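# Swap ball to other post's cup and reseat frame

## Task

Carry the ball into the cup on the opposite post, and return the frame to its proper spot resting on its supports; both must stay put without any robot holding them, and at the end every gripper must be open and every arm moved away.

## Robot and tools

Setup: four identical i2rt Big YAM arms, named arm1, arm2, arm3 and arm4. Each has six joints, a two-finger gripper and a wrist camera. Two fixed room cameras, cam_high and cam_low, also watch the scene. With joints 1 and 6 at zero and the hand level and pointing forward, the wrist camera rides on top of the hand looking toward the fingertips. Reach is roughly 1.0 m from the joint-1 axis. Joints move at different speeds, so the hand can sweep a wide arc between postures. Loose objects may occasionally get nudged by something else.

Frame: a single scene frame shared by all arms, origin on the floor, +z up. hand means the point halfway between the fingertips. The hand's z axis runs along the fingers and its y axis is the direction the fingers open and close. Foot poses are not printed.

execute_actions: argument actions is a list holding exactly one action or none. An empty list moves nothing and only returns state and pictures. An action is an object keyed by arm name. Each arm gets {"joints": {...}} with absolute target angles, not offsets. Allowed keys and ranges:
- joint1_rad: -2.879 to 2.879. Turns the base; positive is counter-clockwise seen from above; 0 points the way the foot faces.
- joint2_rad: 0 to 3.141. Shoulder; 0 has the upper arm level and pointing back; increasing lifts it up and over to the front.
- joint3_rad: 0 to 3.019. Elbow; 0 is fully folded; increasing opens it.
- joint4_rad: -1.692 to 1.57. Hand pitch; positive tips the fingers up.
- joint5_rad: -1.57 to 1.57. Sideways hand swing; positive goes to the arm's right.
- joint6_rad: -2.094 to 2.094. Hand roll; positive is clockwise viewed from behind the hand.
- gripper_m: 0 to 0.093. Fingertip gap in metres.
Done tolerances are ±0.045, 0.14, 0.09, 0.055, 0.03, 0.035 and 0.003, in the order listed. Every arm named in an action starts moving at the same moment, but they may finish at different times. One action runs at most 15 s. A joint or arm you leave out can keep pushing toward its earlier target. An unknown key or an out-of-range value rejects the whole call, and nothing moves. Optional cameras: a list of names, or "all"; omitted or null means all, and [] means none. The result carries each robot's state plus images, and the pictures line gives the image order.

wait: seconds from 0 to 10. It sends no new command and returns the same output as an empty action. zoom_image: pick a camera and give region [x0,y0,x1,y1] in pixels (origin at top-left, at most 504x504) on that camera's most recent full image. finished_scene: scene is 1 or 2. It ends the scene for good and reports success; the result of scene 1's call states scene 2's task. If you resume from a summary, start with an empty execute_actions to learn the scene and task.

Result lines: joint_positions are measured angles. joint torques list the total drive output for joints 1 to 6. They are nonzero even with no load, noisy, and offset per unit, so treat them as rough hints only. joint_status describes how each commanded motion ended:
- off_target: stopped short of the target and possibly still pushing.
- contact_stop or time_out: the joint now holds where it stopped. A time_out joint may keep a target at most 0.375, 0.375, 0.113, 0.225, 0.075, 0.3 rad away and keep pushing; on_its_own will name it. Send it its reported position to relieve the push.
- joint command not followed, often with a cause line: a self/arm-collision check blocked that arm's joint targets. The gripper part is still executed, and the blocked targets may be retried later.
- not_followed: a blocked joint.
on_its_own lists anything this call did not command; "held at" is the held target, not the actual position. When a call reports a stop, any later execute_actions, wait or finished_scene calls in the same reply are skipped. A tiny target change may produce no motion. A joint carrying a load can slowly sag.

Hazards: arms do not stop when they touch things and can push very hard. A hard press between two robots fails the task and ends the run, and a hard hit may do the same. The collision check can react too late and ignores fingers, gripper housings and wrist cameras. Nothing reports robot-robot contact. Objects touching robots do not count. Knocking anything out of the work area or onto the floor fails the task. Sustained pushing or holding heats motors, including while you are thinking. A MOTOR HOT warning appears at 85 °C. At 100 °C the arm and its gripper go limp and fall (OVER-TEMPERATURE FAULT); unreached keys then read limit_stop_at_motor_heat, and you should resend them. Some heat carries into the next scene.

Cameras: the wrist cameras are fisheye, 616x616. cam_high and cam_low are pinhole with radial distortion, 896x504. Calibration is approximate, so expect errors of a few degrees or millimetres, and more for wrist cameras because their pose is derived from the reported joints. Time spent thinking lets the sim run while the last command is held.

Each tool is called as name([rows], argument=value, ...), one row to a line, values as JSON.

## Session

execute_actions(actions=[])

Scene clock: 0.00 s.
Joint torques (N m, as the arm reports them, + toward a larger angle): no reading
arm1.joint_positions: joint1_rad=+0.271 joint2_rad=+0.515 joint3_rad=+1.402 joint4_rad=-1.147 joint5_rad=+0.038 joint6_rad=+0.348 gripper_m=+0.094
arm1.joint_status: not commanded
arm1.hand: x=+1.2496 y=-0.0575 z=+1.3992 quat_wxyz=(-0.185, -0.794, +0.024, +0.578) (m; scene frame)
arm2.joint_positions: joint1_rad=-0.100 joint2_rad=+0.533 joint3_rad=+1.452 joint4_rad=-1.482 joint5_rad=-0.227 joint6_rad=-0.328 gripper_m=+0.095
arm2.joint_status: not commanded
arm2.hand: x=-0.6212 y=+1.1294 z=+1.3722 quat_wxyz=(-0.426, -0.288, -0.820, +0.252) (m; scene frame)
arm3.joint_positions: joint1_rad=+0.210 joint2_rad=+0.489 joint3_rad=+1.435 joint4_rad=-1.504 joint5_rad=+0.289 joint6_rad=-0.249 gripper_m=+0.094
arm3.joint_status: not commanded
arm3.hand: x=-0.6274 y=-1.1397 z=+1.3282 quat_wxyz=(-0.485, +0.524, -0.691, -0.112) (m; scene frame)
arm4.joint_positions: joint1_rad=+0.210 joint2_rad=+0.625 joint3_rad=+1.407 joint4_rad=-1.462 joint5_rad=-0.018 joint6_rad=-0.099 gripper_m=+0.095
arm4.joint_status: not commanded
arm4.hand: x=+0.6570 y=+1.0596 z=+1.3419 quat_wxyz=(-0.238, -0.708, -0.553, +0.368) (m; scene frame)
pictures: arm1_cam_wrist, arm2_cam_wrist, arm3_cam_wrist, arm4_cam_wrist, cam_high, cam_low
Images, in order (width x height): arm1_cam_wrist 616x616, arm2_cam_wrist 616x616, arm3_cam_wrist 616x616, arm4_cam_wrist 616x616, cam_high 896x504, cam_low 896x504.

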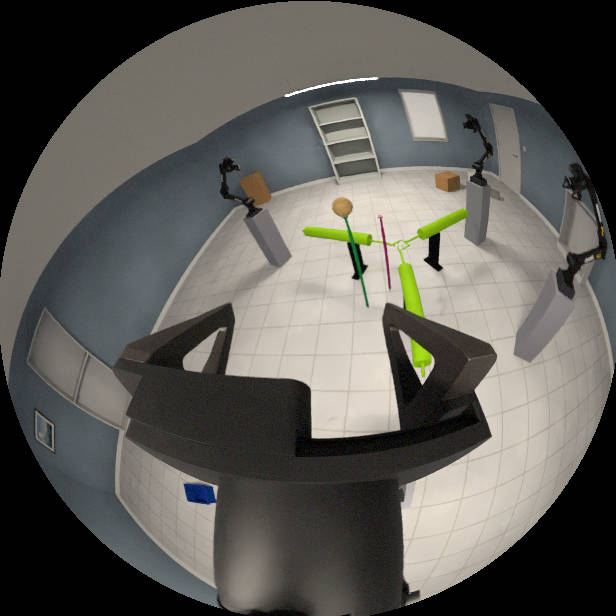

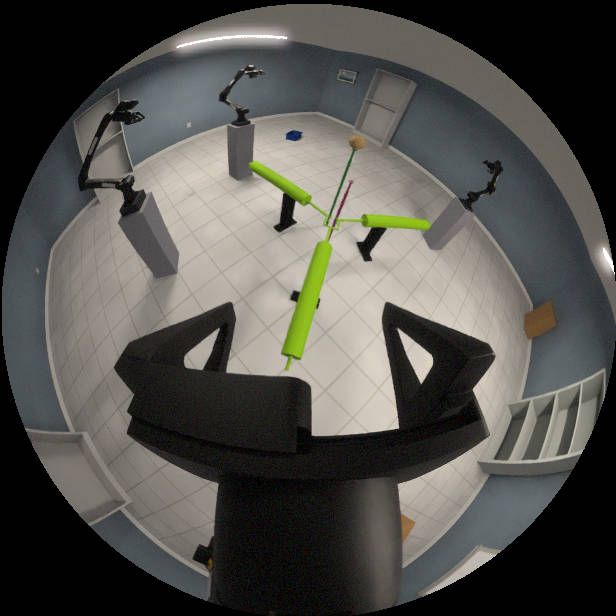

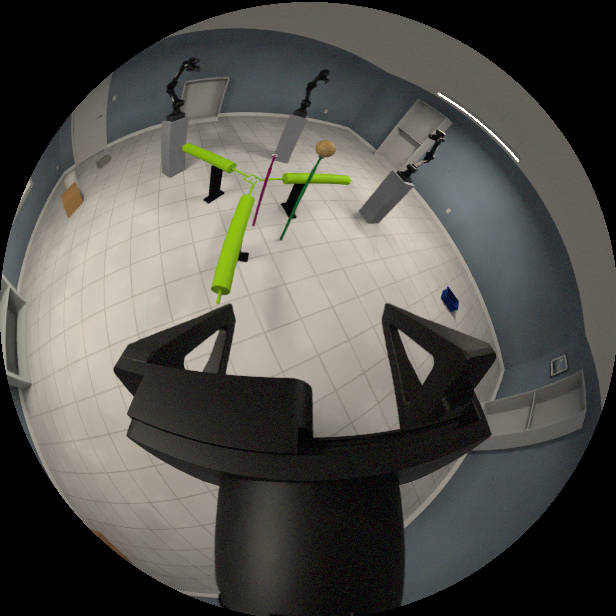

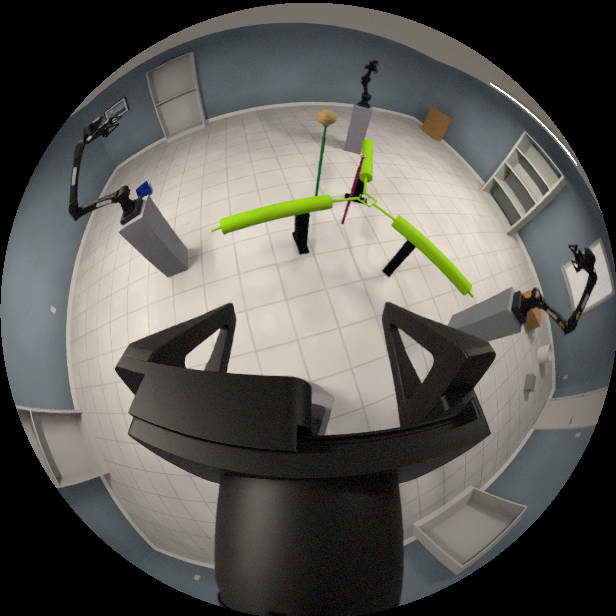

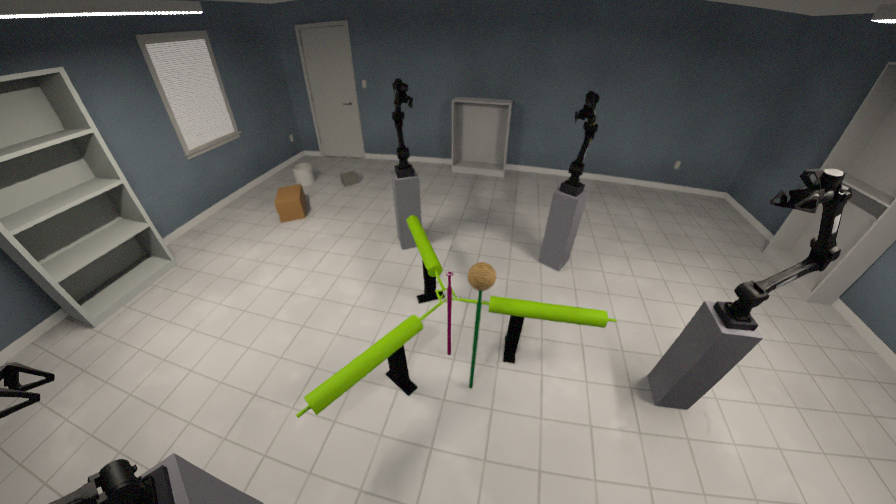

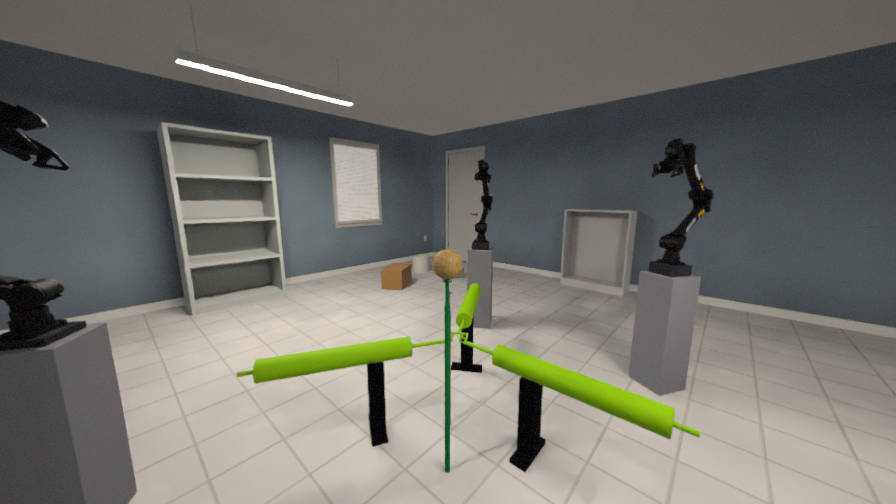

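zoom_image(camera="cam_high", region=[390, 240, 540, 340])

zoom_image(camera="cam_low", region=[390, 240, 540, 380])

zoom_image(camera="arm4_cam_wrist", region=[300, 100, 420, 240])

zoom_image(camera="cam_low", region=[480, 120, 780, 480])

Region (390, 240, 540, 340) of cam_high's 896x504 image, scaled by 3.360, with more detail than that image has.

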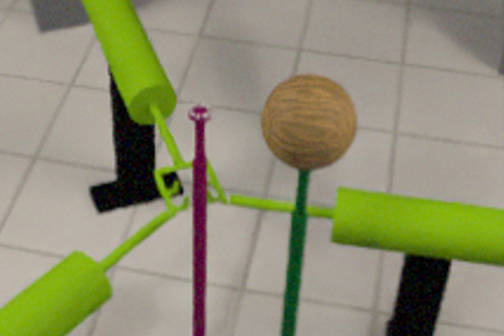

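Region (390, 240, 540, 380) of cam_low's 896x504 image, scaled by 3.360, with more detail than that image has; it fills the top 470 rows of this view, and the rest is white.

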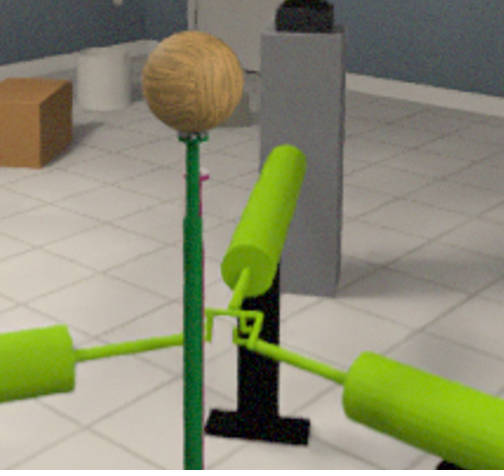

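Region (300, 100, 420, 240) of arm4_cam_wrist's 616x616 image, scaled by 3.600, with more detail than that image has; it fills the left 432 columns of this view, and the rest is white.

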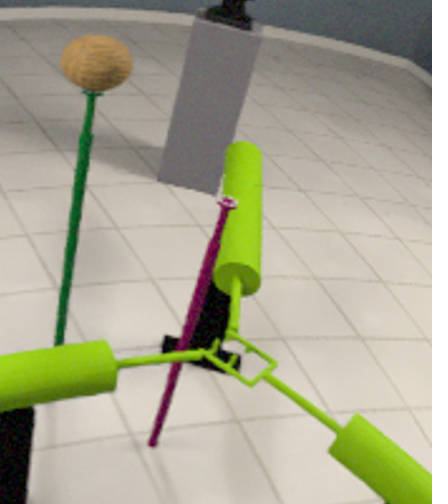

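Region (480, 120, 780, 480) of cam_low's 896x504 image, scaled by 1.400, with more detail than that image has.

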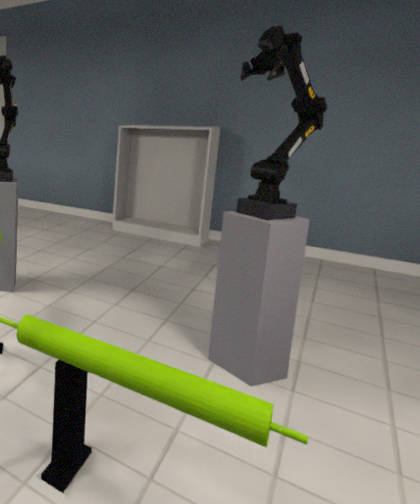

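execute_actions([
  {"arm1":{"joints":{"joint1_rad":0,"joint2_rad":1.57,"joint3_rad":1.57,"joint4_rad":-1.57,"joint5_rad":0,"joint6_rad":0}},"arm2":{"joints":{"joint1_rad":0,"joint2_rad":1.57,"joint3_rad":1.0,"joint4_rad":-0.3,"joint5_rad":0,"joint6_rad":0}},"arm3":{"joints":{"joint1_rad":0,"joint2_rad":1.57,"joint3_rad":1.0,"joint4_rad":-1.0,"joint5_rad":0,"joint6_rad":0}},"arm4":{"joints":{"joint1_rad":0,"joint2_rad":1.0,"joint3_rad":1.0,"joint4_rad":0,"joint5_rad":0,"joint6_rad":0}}},
])

Scene clock: 37.40 s.
Joint torques (N m, as the arm reports them, + toward a larger angle): arm1=[ -0.27 -14.41   9.07  -0.09  -0.29  -0.15] | arm2=[ 1.06 -9.94  9.84  2.34  0.07  0.1 ] | arm3=[ -3.   -10.37   7.28   0.91  -0.19   0.3 ] | arm4=[ 0.28 -6.22 13.78  2.98  0.22  0.13]
arm1.joint_positions: joint1_rad=+0.004 joint2_rad=+1.576 joint3_rad=+1.552 joint4_rad=-1.554 joint5_rad=+0.003 joint6_rad=+0.008 gripper_m=+0.094
arm1.joint_status: all done
arm1.hand: x=+0.9772 y=-0.0239 z=+1.0424 quat_wxyz=(+0.001, -1.000, -0.023, -0.007) (m; scene frame)
arm2.joint_positions: joint1_rad=-0.012 joint2_rad=+1.556 joint3_rad=+0.985 joint4_rad=-0.329 joint5_rad=-0.005 joint6_rad=-0.013 gripper_m=+0.095
arm2.joint_status: all done
arm2.hand: x=-0.4451 y=+0.7743 z=+0.9327 quat_wxyz=(-0.289, -0.464, -0.820, +0.170) (m; scene frame)
arm3.joint_positions: joint1_rad=+0.012 joint2_rad=+1.557 joint3_rad=+0.982 joint4_rad=-1.009 joint5_rad=+0.002 joint6_rad=-0.017 gripper_m=+0.094
arm3.joint_status: all done
arm3.hand: x=-0.5113 y=-0.9157 z=+0.8343 quat_wxyz=(+0.004, +0.492, -0.871, +0.002) (m; scene frame)
arm4.joint_positions: joint1_rad=+0.001 joint2_rad=+0.993 joint3_rad=+0.978 joint4_rad=-0.030 joint5_rad=-0.003 joint6_rad=-0.010 gripper_m=+0.095
arm4.joint_status: all done
arm4.hand: x=+0.4626 y=+0.8403 z=+1.2929 quat_wxyz=(-0.335, -0.626, -0.350, +0.612) (m; scene frame)
pictures: arm1_cam_wrist, arm2_cam_wrist, arm3_cam_wrist, arm4_cam_wrist, cam_high, cam_low
camera_calibration (this result's frames):
arm1_cam_wrist: T_world_to_cam=[[-0.049349, 0.998285, 0.031482, 0.0342112], [0.799413, 0.0205828, 0.600429, -1.40126], [0.598752, 0.0547978, -0.799058, 0.370282], [0, 0, 0, 1]] pos_world=[0.90017, -0.0256012, 1.13616]
arm2_cam_wrist: T_world_to_cam=[[-0.861641, -0.507319, 0.0141935, -0.00367925], [-0.507392, 0.86047, -0.0463014, -0.848715], [0.0112765, -0.0470969, -0.998827, 1.09398], [0, 0, 0, 1]] pos_world=[-0.446138, 0.779951, 1.05345]
arm3_cam_wrist: T_world_to_cam=[[0.853763, -0.520598, 0.00810788, -0.0493365], [-0.423636, -0.685527, 0.592102, -1.33021], [-0.302689, -0.50895, -0.805822, 0.172666], [0, 0, 0, 1]] pos_world=[-0.469139, -0.849702, 0.927159]
arm4_cam_wrist: T_world_to_cam=[[-0.848377, 0.52939, -0.00192338, -0.046948], [0.318831, 0.508037, -0.800153, 0.469308], [-0.422616, -0.679444, -0.599793, 1.66275], [0, 0, 0, 1]] pos_world=[0.513246, 0.916176, 1.37274]
Images, in order (width x height): arm1_cam_wrist 616x616, arm2_cam_wrist 616x616, arm3_cam_wrist 616x616, arm4_cam_wrist 616x616, cam_high 896x504, cam_low 896x504.

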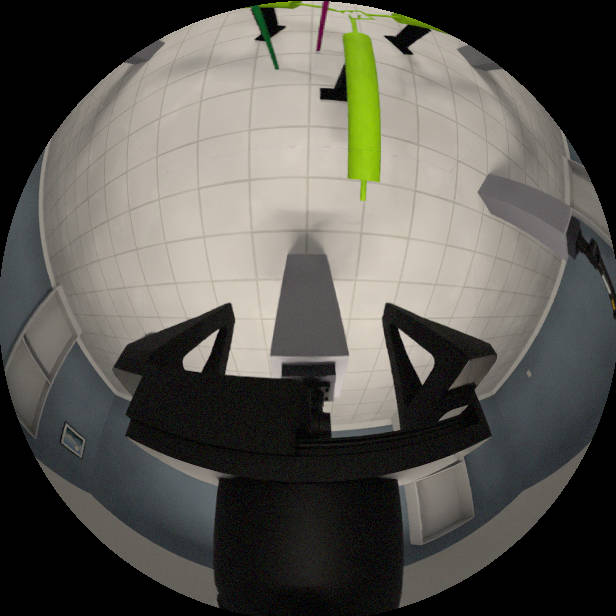

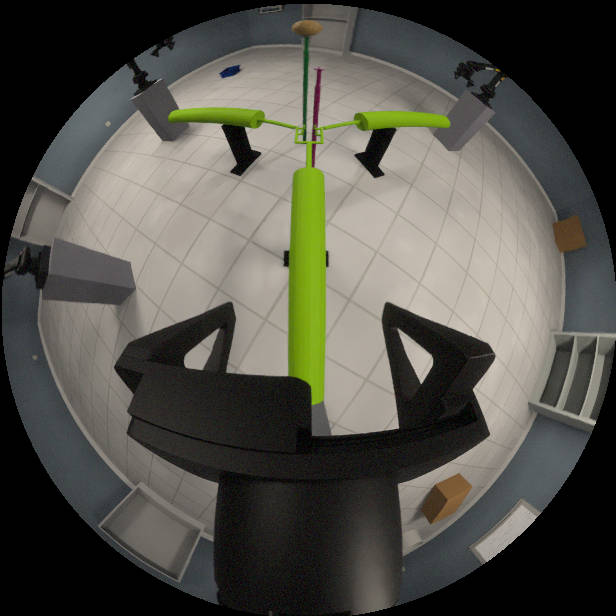

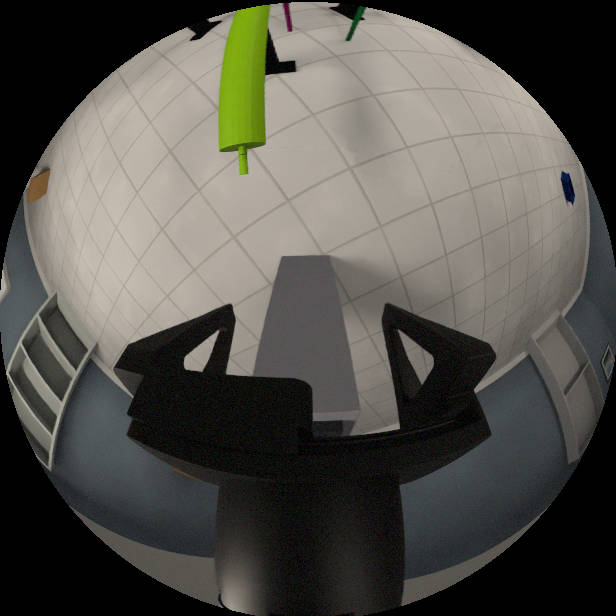

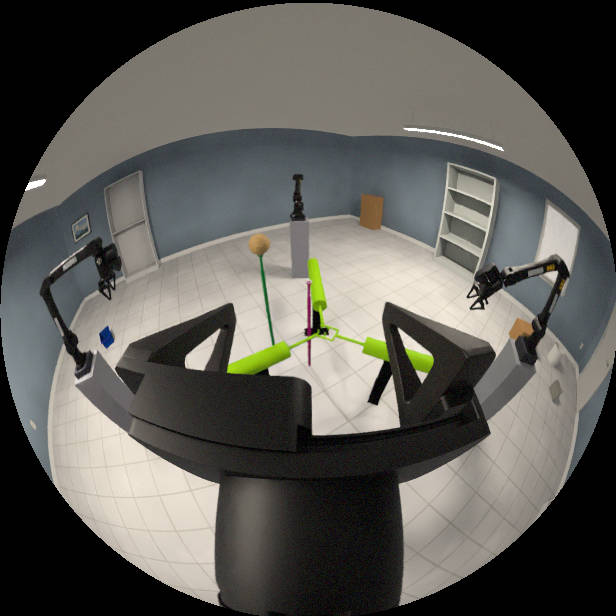

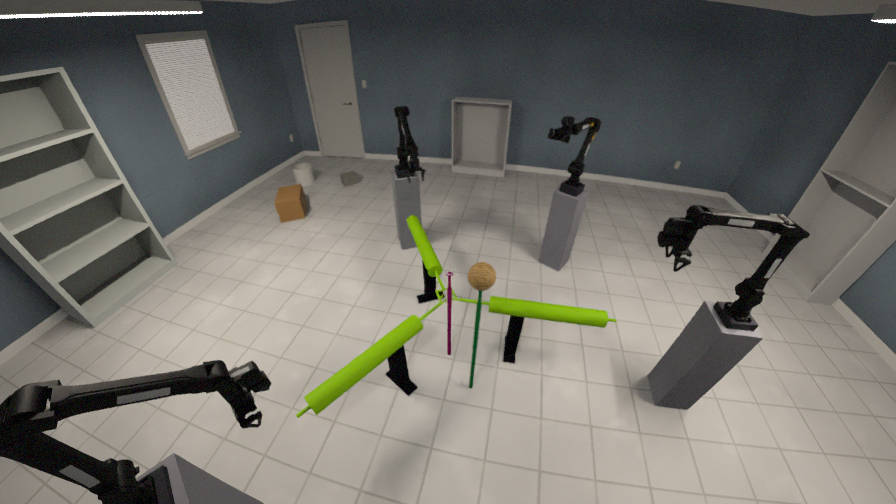

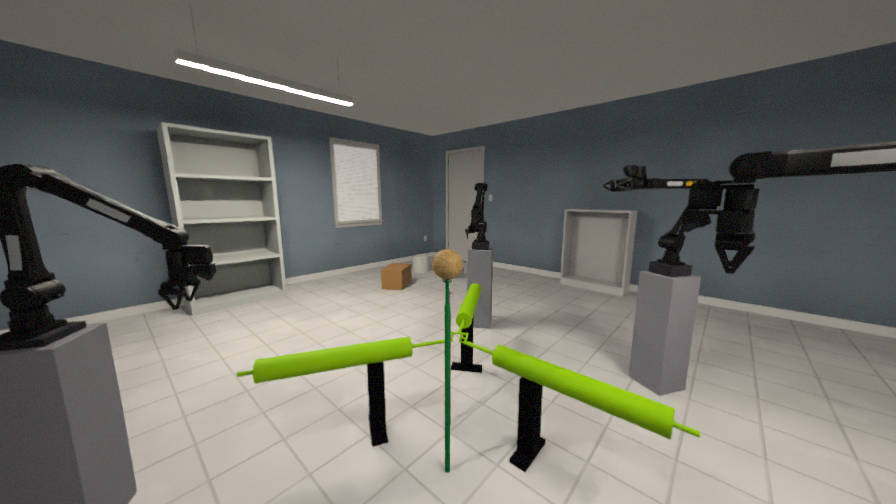

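execute_actions([
  {"arm1":{"joints":{"joint3_rad":1.0,"joint4_rad":-1.0}},"arm2":{"joints":{"joint4_rad":-1.0}},"arm3":{"joints":{"joint2_rad":2.0,"joint3_rad":1.43}},"arm4":{"joints":{"joint4_rad":-1.2}}},
], cameras=["arm2_cam_wrist"])

execute_actions([
  {"arm1":{"joints":{"joint1_rad":-0.35}},"arm2":{"joints":{"joint3_rad":0.6,"joint4_rad":-0.6}},"arm3":{"joints":{"joint1_rad":0.3}},"arm4":{"joints":{"joint2_rad":1.8,"joint3_rad":1.8}}},
])

Scene clock: 49.53 s.
Joint torques (N m, as the arm reports them, + toward a larger angle): arm1=[ -0.32 -11.95   6.78   1.06  -0.29  -0.15] | arm2=[ 1.26 -9.07  8.88 -0.1   0.07  0.11] | arm3=[ -3.07 -16.72   8.79   0.54  -0.19   0.3 ] | arm4=[ 0.26 -5.11 12.84  0.61  0.23  0.13]
arm1.joint_positions: joint1_rad=+0.004 joint2_rad=+1.568 joint3_rad=+0.997 joint4_rad=-1.017 joint5_rad=+0.003 joint6_rad=+0.007 gripper_m=+0.094
arm1.joint_status: all done
arm1.hand: x=+1.0442 y=-0.0205 z=+0.8460 quat_wxyz=(+0.001, -1.000, -0.023, -0.012) (m; scene frame)
arm2.joint_positions: joint1_rad=-0.012 joint2_rad=+1.556 joint3_rad=+0.985 joint4_rad=-0.982 joint5_rad=-0.005 joint6_rad=-0.013 gripper_m=+0.095
arm2.joint_status: all done
arm2.hand: x=-0.5194 y=+0.9020 z=+0.8775 quat_wxyz=(-0.013, -0.494, -0.869, +0.008) (m; scene frame)
arm3.joint_positions: joint1_rad=+0.012 joint2_rad=+1.987 joint3_rad=+1.385 joint4_rad=-1.002 joint5_rad=+0.002 joint6_rad=-0.017 gripper_m=+0.094
arm3.joint_status: all done
arm3.hand: x=-0.4361 y=-0.7951 z=+0.7657 quat_wxyz=(+0.013, +0.492, -0.870, +0.007) (m; scene frame)
arm4.joint_positions: joint1_rad=+0.001 joint2_rad=+0.994 joint3_rad=+0.978 joint4_rad=-1.182 joint5_rad=-0.003 joint6_rad=-0.010 gripper_m=+0.095
arm4.joint_status: all done
arm4.hand: x=+0.5439 y=+0.9689 z=+1.0723 quat_wxyz=(-0.094, -0.857, -0.478, +0.169) (m; scene frame)
pictures: arm2_cam_wrist
camera_calibration (this result's frames):
arm2_cam_wrist: T_world_to_cam=[[-0.859818, -0.510538, 0.00795174, 0.00721052], [-0.41552, 0.708675, 0.570195, -1.35524], [-0.296742, 0.48696, -0.821471, 0.248375], [0, 0, 0, 1]] pos_world=[-0.483227, 0.843159, 0.976729]
Images, in order (width x height): arm2_cam_wrist 616x616.

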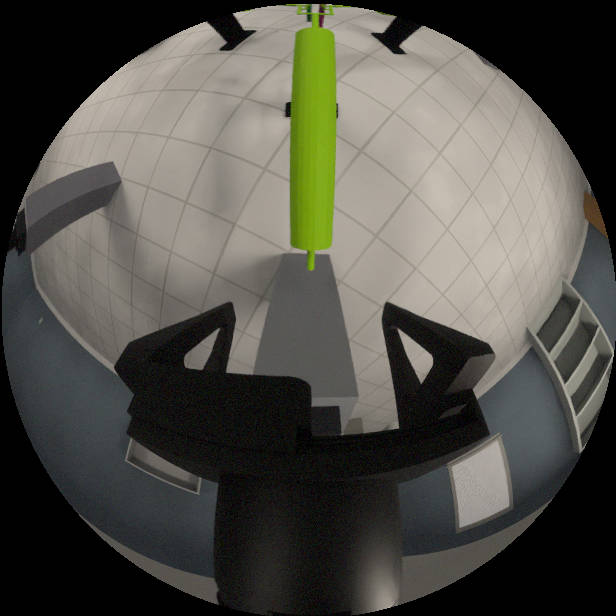

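Scene clock: 51.20 s.
Joint torques (N m, as the arm reports them, + toward a larger angle): arm1=[  0.38 -12.03   6.82   0.98  -0.21  -0.14] | arm2=[ 1.21 -6.53  5.42  1.08  0.06  0.11] | arm3=[ -2.68 -16.76   8.59   0.52  -0.03   0.28] | arm4=[  0.28 -22.6   16.76   0.75   0.23   0.13]
arm1.joint_positions: joint1_rad=-0.356 joint2_rad=+1.568 joint3_rad=+0.997 joint4_rad=-1.015 joint5_rad=+0.001 joint6_rad=+0.006 gripper_m=+0.094
arm1.joint_status: all done
arm1.hand: x=+1.0623 y=+0.1237 z=+0.8461 quat_wxyz=(+0.000, -0.988, +0.156, -0.011) (m; scene frame)
arm2.joint_positions: joint1_rad=-0.012 joint2_rad=+1.556 joint3_rad=+0.596 joint4_rad=-0.620 joint5_rad=-0.005 joint6_rad=-0.013 gripper_m=+0.095
arm2.joint_status: all done
arm2.hand: x=-0.5737 y=+0.9946 z=+0.7696 quat_wxyz=(-0.002, -0.494, -0.869, +0.002) (m; scene frame)
arm3.joint_positions: joint1_rad=+0.306 joint2_rad=+1.987 joint3_rad=+1.389 joint4_rad=-1.002 joint5_rad=-0.002 joint6_rad=-0.015 gripper_m=+0.094
arm3.joint_status: all done
arm3.hand: x=-0.5824 y=-0.7293 z=+0.7672 quat_wxyz=(+0.011, +0.614, -0.789, +0.006) (m; scene frame)
arm4.joint_positions: joint1_rad=+0.001 joint2_rad=+1.815 joint3_rad=+1.733 joint4_rad=-1.190 joint5_rad=-0.003 joint6_rad=-0.010 gripper_m=+0.095
arm4.joint_status: all done
arm4.hand: x=+0.3896 y=+0.7243 z=+1.0423 quat_wxyz=(-0.077, -0.862, -0.481, +0.137) (m; scene frame)
pictures: arm1_cam_wrist, arm2_cam_wrist, arm3_cam_wrist, arm4_cam_wrist, cam_high, cam_low
camera_calibration (this result's frames):
arm1_cam_wrist: T_world_to_cam=[[0.304305, 0.952038, 0.0319775, -0.473194], [0.751361, -0.260526, 0.606286, -1.27352], [0.585538, -0.160469, -0.794604, 0.191236], [0, 0, 0, 1]] pos_world=[0.988896, 0.1494, 0.939208]
arm2_cam_wrist: T_world_to_cam=[[-0.859791, -0.510589, 0.00765548, 0.00894588], [-0.40764, 0.695308, 0.591926, -1.3808], [-0.307554, 0.505812, -0.805956, 0.061649], [0, 0, 0, 1]] pos_world=[-0.536219, 0.933467, 0.86695]
arm3_cam_wrist: T_world_to_cam=[[0.967672, -0.252154, 0.00546128, 0.373137], [-0.204012, -0.769822, 0.604776, -1.13606], [-0.148292, -0.586339, -0.796377, 0.218136], [0, 0, 0, 1]] pos_world=[-0.560495, -0.652571, 0.85874]
arm4_cam_wrist: T_world_to_cam=[[-0.845901, 0.53331, -0.00572737, -0.0478223], [0.50806, 0.809026, 0.295554, -1.08279], [0.162255, 0.247099, -0.955309, 0.874399], [0, 0, 0, 1]] pos_world=[0.367792, 0.685444, 1.15507]
Images, in order (width x height): arm1_cam_wrist 616x616, arm2_cam_wrist 616x616, arm3_cam_wrist 616x616, arm4_cam_wrist 616x616, cam_high 896x504, cam_low 896x504.

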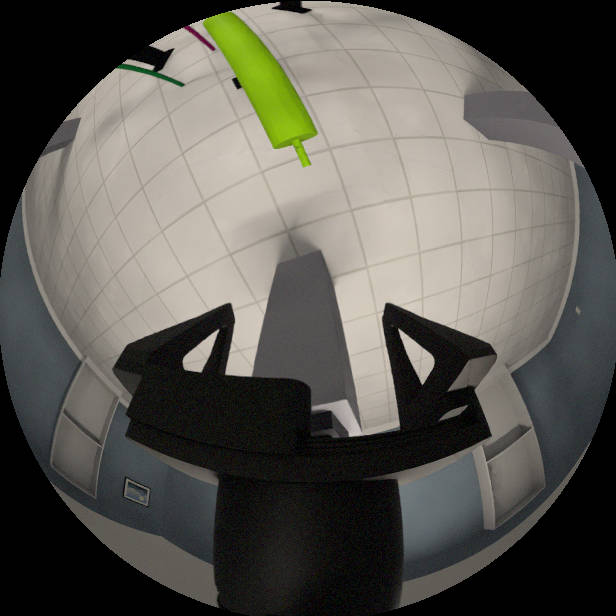

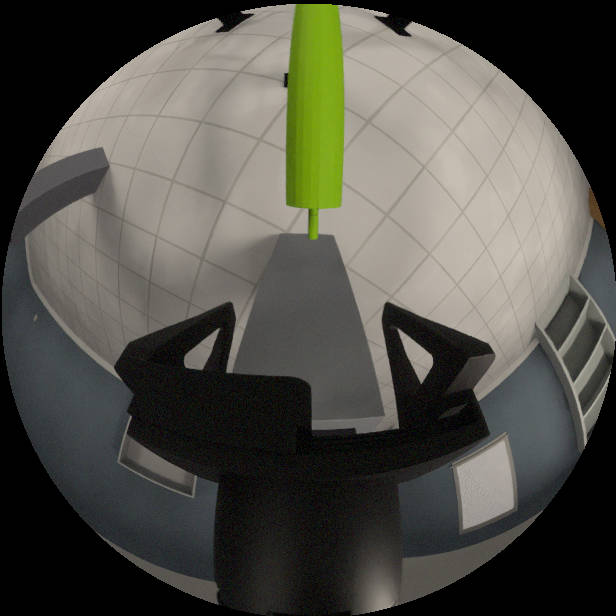

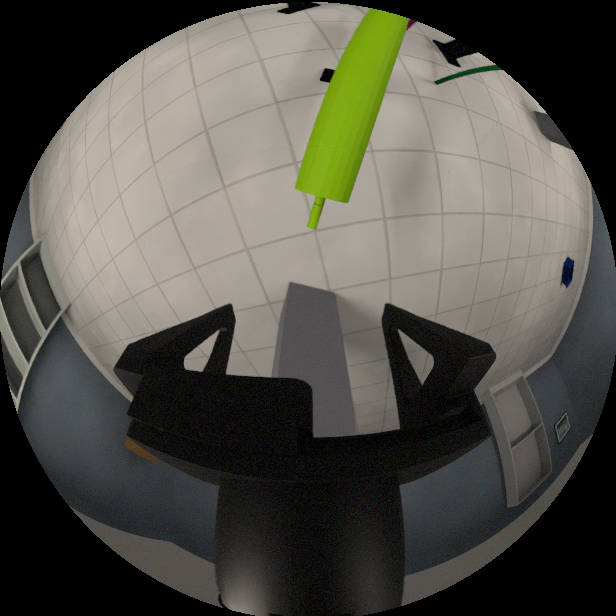

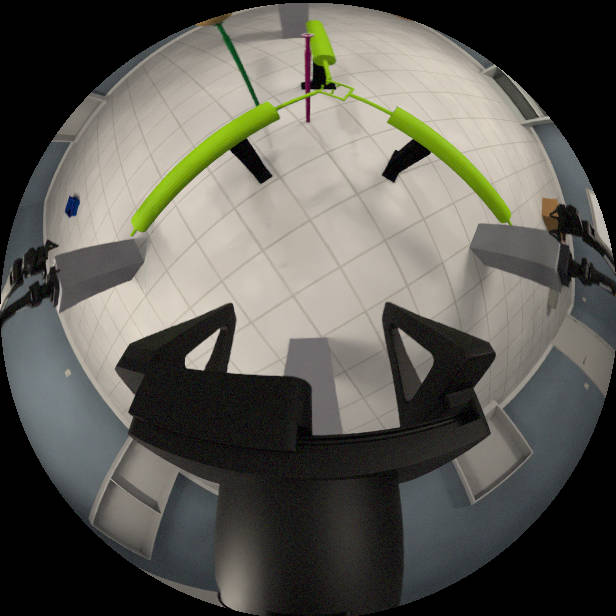

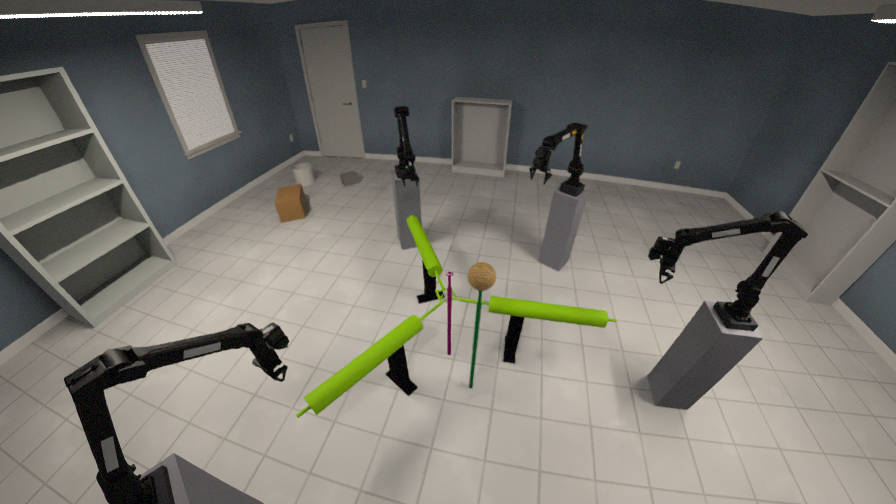

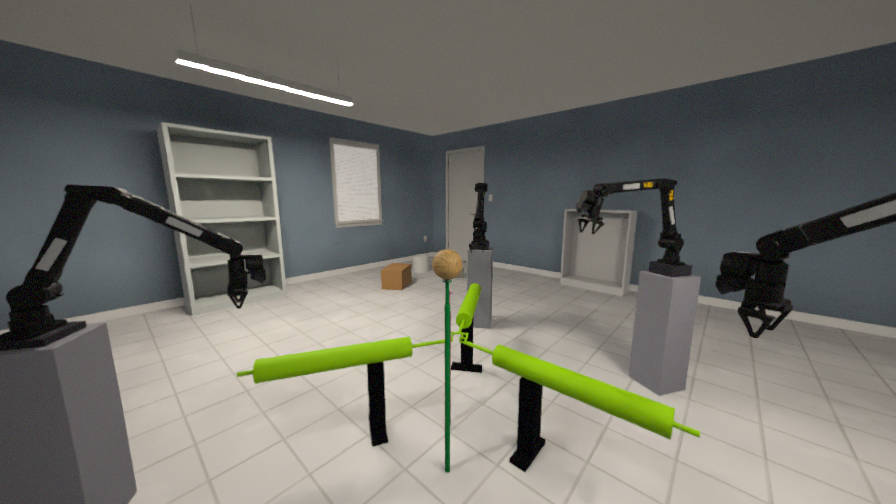

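execute_actions([
  {"arm1":{"joints":{"joint1_rad":-0.358,"joint2_rad":2.356,"joint3_rad":1.25,"joint4_rad":-0.29,"joint6_rad":-0.33}},"arm2":{"joints":{"joint1_rad":-0.05,"joint2_rad":2.446,"joint3_rad":0.48,"joint4_rad":0.69,"joint6_rad":-0.05}},"arm3":{"joints":{"joint1_rad":0.278,"joint2_rad":2.331,"joint3_rad":1.24,"joint4_rad":-0.31,"joint6_rad":0.21}},"arm4":{"joints":{"joint2_rad":1.8,"joint3_rad":2.2,"joint4_rad":-0.7}}},
])

Scene clock: 78.27 s.
Joint torques (N m, as the arm reports them, + toward a larger angle): arm1=[ -0.13 -20.4    4.72   1.36  -0.24  -0.14] | arm2=[-0.5  -8.5  -2.84  1.71  0.04 -0.12] | arm3=[ -3.04 -19.81   4.49   1.26  -0.01   0.29] | arm4=[  0.29 -20.07  15.09   2.76   0.23   0.13]
arm1.joint_positions: joint1_rad=-0.356 joint2_rad=+2.370 joint3_rad=+1.236 joint4_rad=-0.307 joint5_rad=+0.001 joint6_rad=-0.323 gripper_m=+0.094
arm1.joint_status: all done
arm1.hand: x=+0.9427 y=+0.1624 z=+0.5441 quat_wxyz=(+0.020, -0.998, -0.007, +0.058) (m; scene frame)
arm2.joint_positions: joint1_rad=-0.037 joint2_rad=+2.432 joint3_rad=+0.478 joint4_rad=+0.666 joint5_rad=-0.004 joint6_rad=-0.037 gripper_m=+0.095
arm2.joint_status: all done
arm2.hand: x=-0.5905 y=+1.0071 z=+0.5529 quat_wxyz=(-0.125, -0.488, -0.860, +0.078) (m; scene frame)
arm3.joint_positions: joint1_rad=+0.290 joint2_rad=+2.354 joint3_rad=+1.221 joint4_rad=-0.320 joint5_rad=-0.002 joint6_rad=+0.193 gripper_m=+0.094
arm3.joint_status: all done
arm3.hand: x=-0.5787 y=-0.7470 z=+0.5396 quat_wxyz=(-0.044, +0.521, -0.852, -0.043) (m; scene frame)
arm4.joint_positions: joint1_rad=+0.001 joint2_rad=+1.792 joint3_rad=+2.155 joint4_rad=-0.725 joint5_rad=-0.003 joint6_rad=-0.010 gripper_m=+0.095
arm4.joint_status: all done
arm4.hand: x=+0.3250 y=+0.6222 z=+1.3628 quat_wxyz=(-0.277, -0.714, -0.399, +0.504) (m; scene frame)
pictures: arm1_cam_wrist, arm2_cam_wrist, arm3_cam_wrist, arm4_cam_wrist, cam_high, cam_low
camera_calibration (this result's frames):
arm1_cam_wrist: T_world_to_cam=[[-0.0130191, 0.997384, 0.0711027, -0.193428], [0.871022, -0.0236102, 0.490676, -1.07896], [0.491071, 0.0683202, -0.868436, 0.119612], [0, 0, 0, 1]] pos_world=[0.878542, 0.159276, 0.647048]
arm2_cam_wrist: T_world_to_cam=[[-0.861199, -0.507952, 0.0179087, -0.00664614], [-0.473355, 0.814379, 0.33574, -1.28513], [-0.185124, 0.280661, -0.941785, 0.249661], [0, 0, 0, 1]] pos_world=[-0.567827, 0.973134, 0.666714]
arm3_cam_wrist: T_world_to_cam=[[0.887583, -0.460272, -0.0185882, 0.177519], [-0.395014, -0.781259, 0.483319, -1.06489], [-0.236981, -0.421643, -0.875247, 0.141268], [0, 0, 0, 1]] pos_world=[-0.544731, -0.69068, 0.641623]
arm4_cam_wrist: T_world_to_cam=[[-0.848012, 0.529967, -0.00341833, -0.046585], [0.435884, 0.693769, -0.573314, 0.217096], [-0.301466, -0.487667, -0.819328, 1.63884], [0, 0, 0, 1]] pos_world=[0.35992, 0.67328, 1.46705]
Images, in order (width x height): arm1_cam_wrist 616x616, arm2_cam_wrist 616x616, arm3_cam_wrist 616x616, arm4_cam_wrist 616x616, cam_high 896x504, cam_low 896x504.

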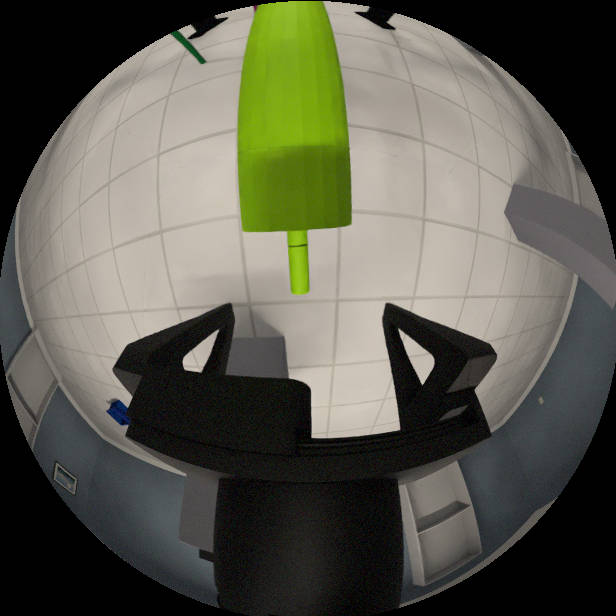

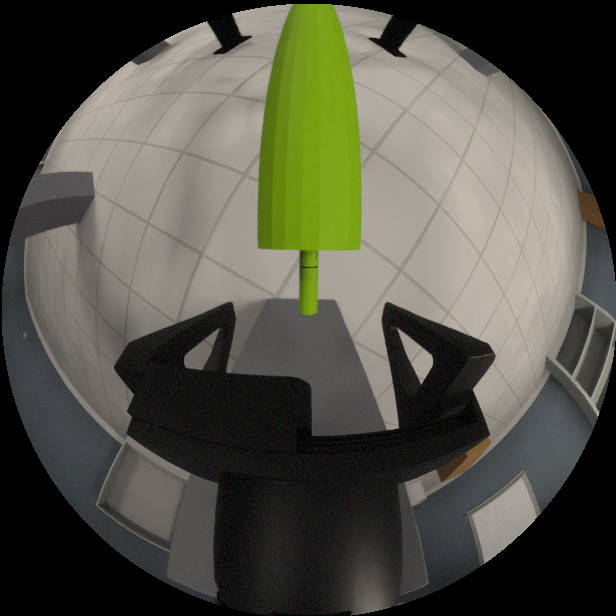

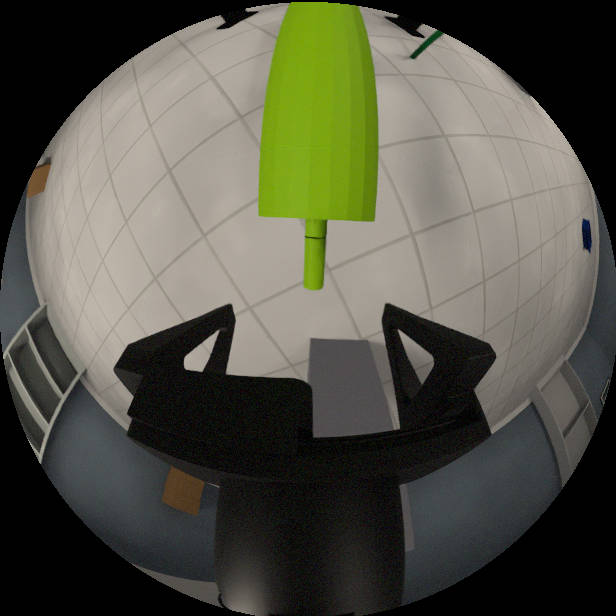

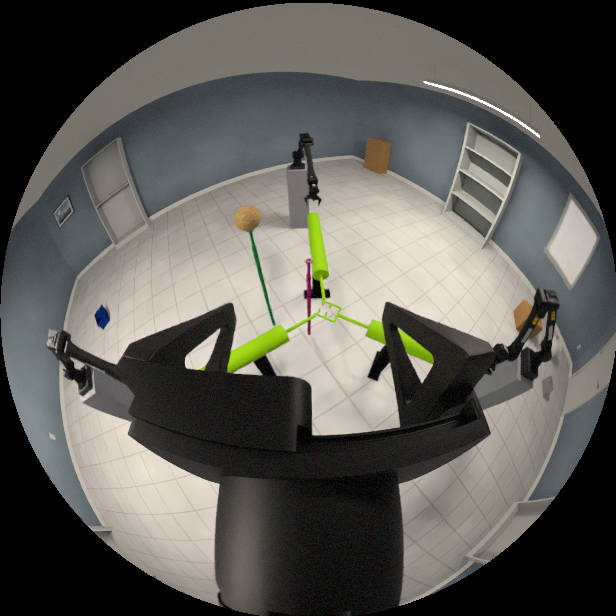

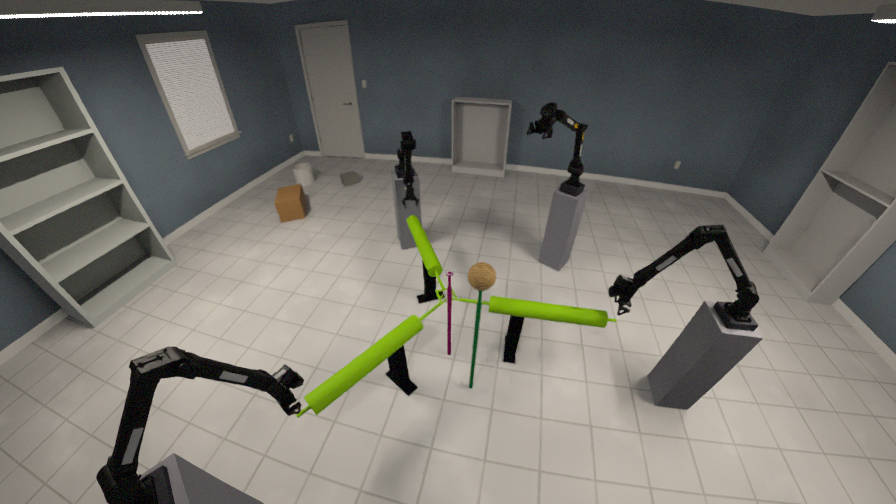

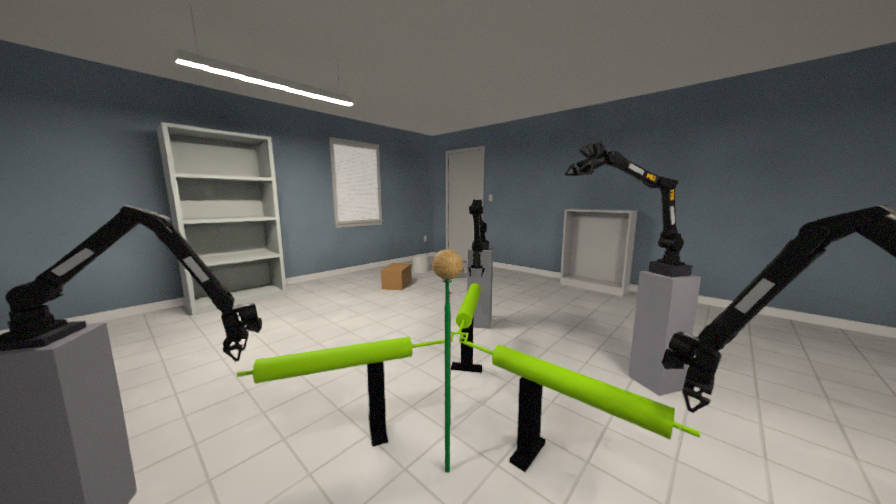

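execute_actions([
  {"arm1":{"joints":{"joint1_rad":-0.365,"joint2_rad":2.64,"joint3_rad":1.37,"joint4_rad":-0.105}},"arm2":{"joints":{"joint2_rad":2.88,"joint3_rad":0.74,"joint4_rad":0.86}},"arm3":{"joints":{"joint2_rad":2.60,"joint3_rad":1.38,"joint4_rad":-0.15}}},
], cameras=["arm1_cam_wrist","arm2_cam_wrist","arm3_cam_wrist","cam_low"])

Scene clock: 90.33 s.
Joint torques (N m, as the arm reports them, + toward a larger angle): arm1=[ -0.76 -12.18   3.15   1.31   0.85  -0.22] | arm2=[-0.33 -0.88 -1.5  -0.69  0.33 -0.12] | arm3=[ -2.09 -13.64   3.04   1.    -0.82   0.33] | arm4=[  0.28 -20.13  15.1    2.78   0.23   0.13]
arm1.joint_positions: joint1_rad=-0.355 joint2_rad=+2.532 joint3_rad=+1.379 joint4_rad=-0.112 joint5_rad=-0.024 joint6_rad=-0.314 gripper_m=+0.094
arm1.joint_status: all done
arm1.hand: x=+0.8786 y=+0.1779 z=+0.4957 quat_wxyz=(+0.035, -0.989, -0.006, +0.145) (m; scene frame)
arm2.joint_positions: joint1_rad=-0.037 joint2_rad=+2.732 joint3_rad=+0.720 joint4_rad=+0.919 joint5_rad=-0.012 joint6_rad=-0.036 gripper_m=+0.095
arm2.joint_status: joint2_rad time_out (moved +0.299 of +0.448); joint4_rad time_out (moved +0.253 of +0.194); the others done
arm2.on_its_own: joint2_rad reads +2.732 and still pushes toward +2.880 since a time_out; joint4_rad reads +0.919 and still pushes toward +0.860 since a time_out
arm2.hand: x=-0.5569 y=+0.9475 z=+0.4740 quat_wxyz=(-0.209, -0.478, -0.844, +0.125) (m; scene frame)
arm3.joint_positions: joint1_rad=+0.277 joint2_rad=+2.522 joint3_rad=+1.389 joint4_rad=-0.148 joint5_rad=+0.017 joint6_rad=+0.189 gripper_m=+0.094
arm3.joint_status: all done
arm3.hand: x=-0.5477 y=-0.6796 z=+0.4921 quat_wxyz=(-0.114, +0.511, -0.847, -0.092) (m; scene frame)
arm4.joint_positions: joint1_rad=+0.001 joint2_rad=+1.792 joint3_rad=+2.155 joint4_rad=-0.725 joint5_rad=-0.003 joint6_rad=-0.010 gripper_m=+0.095
arm4.joint_status: not commanded
arm4.hand: x=+0.3250 y=+0.6222 z=+1.3628 quat_wxyz=(-0.277, -0.714, -0.399, +0.504) (m; scene frame)
pictures: arm1_cam_wrist, arm2_cam_wrist, arm3_cam_wrist, cam_low
camera_calibration (this result's frames):
arm1_cam_wrist: T_world_to_cam=[[0.00394285, 0.994957, 0.100229, -0.23522], [0.943152, -0.0370105, 0.330294, -0.980492], [0.332338, 0.0932289, -0.938541, 0.277799], [0, 0, 0, 1]] pos_world=[0.833357, 0.171846, 0.608153]
arm2_cam_wrist: T_world_to_cam=[[-0.861211, -0.507971, 0.0167381, -0.00598357], [-0.500521, 0.85338, 0.145674, -1.15621], [-0.088282, 0.117078, -0.989191, 0.429647], [0, 0, 0, 1]] pos_world=[-0.545929, 0.933342, 0.593532]
arm3_cam_wrist: T_world_to_cam=[[0.882901, -0.468407, -0.0328824, 0.178997], [-0.433397, -0.839853, 0.326825, -0.960868], [-0.180703, -0.274303, -0.944513, 0.300585], [0, 0, 0, 1]] pos_world=[-0.520157, -0.640694, 0.603827]
Images, in order (width x height): arm1_cam_wrist 616x616, arm2_cam_wrist 616x616, arm3_cam_wrist 616x616, cam_low 896x504.

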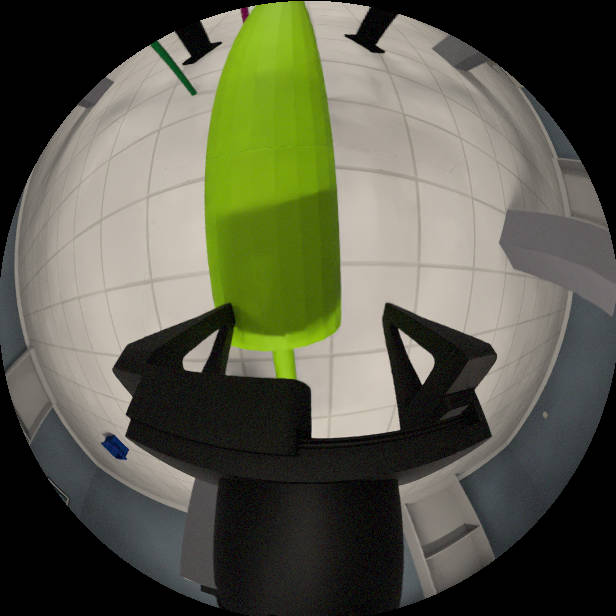

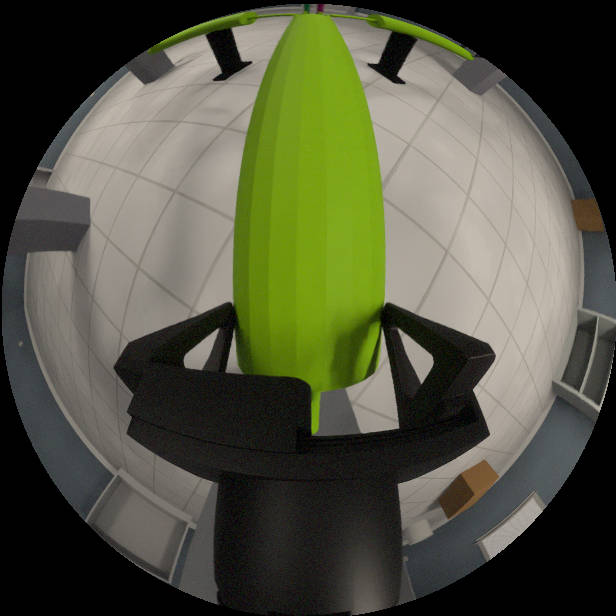

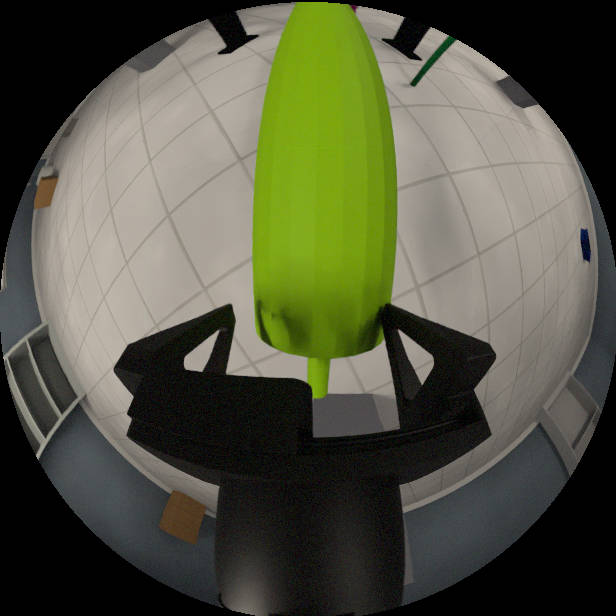

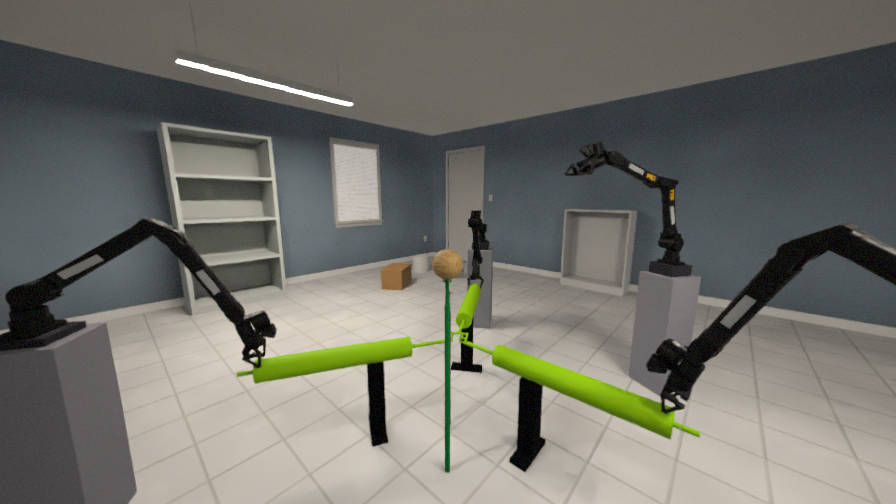

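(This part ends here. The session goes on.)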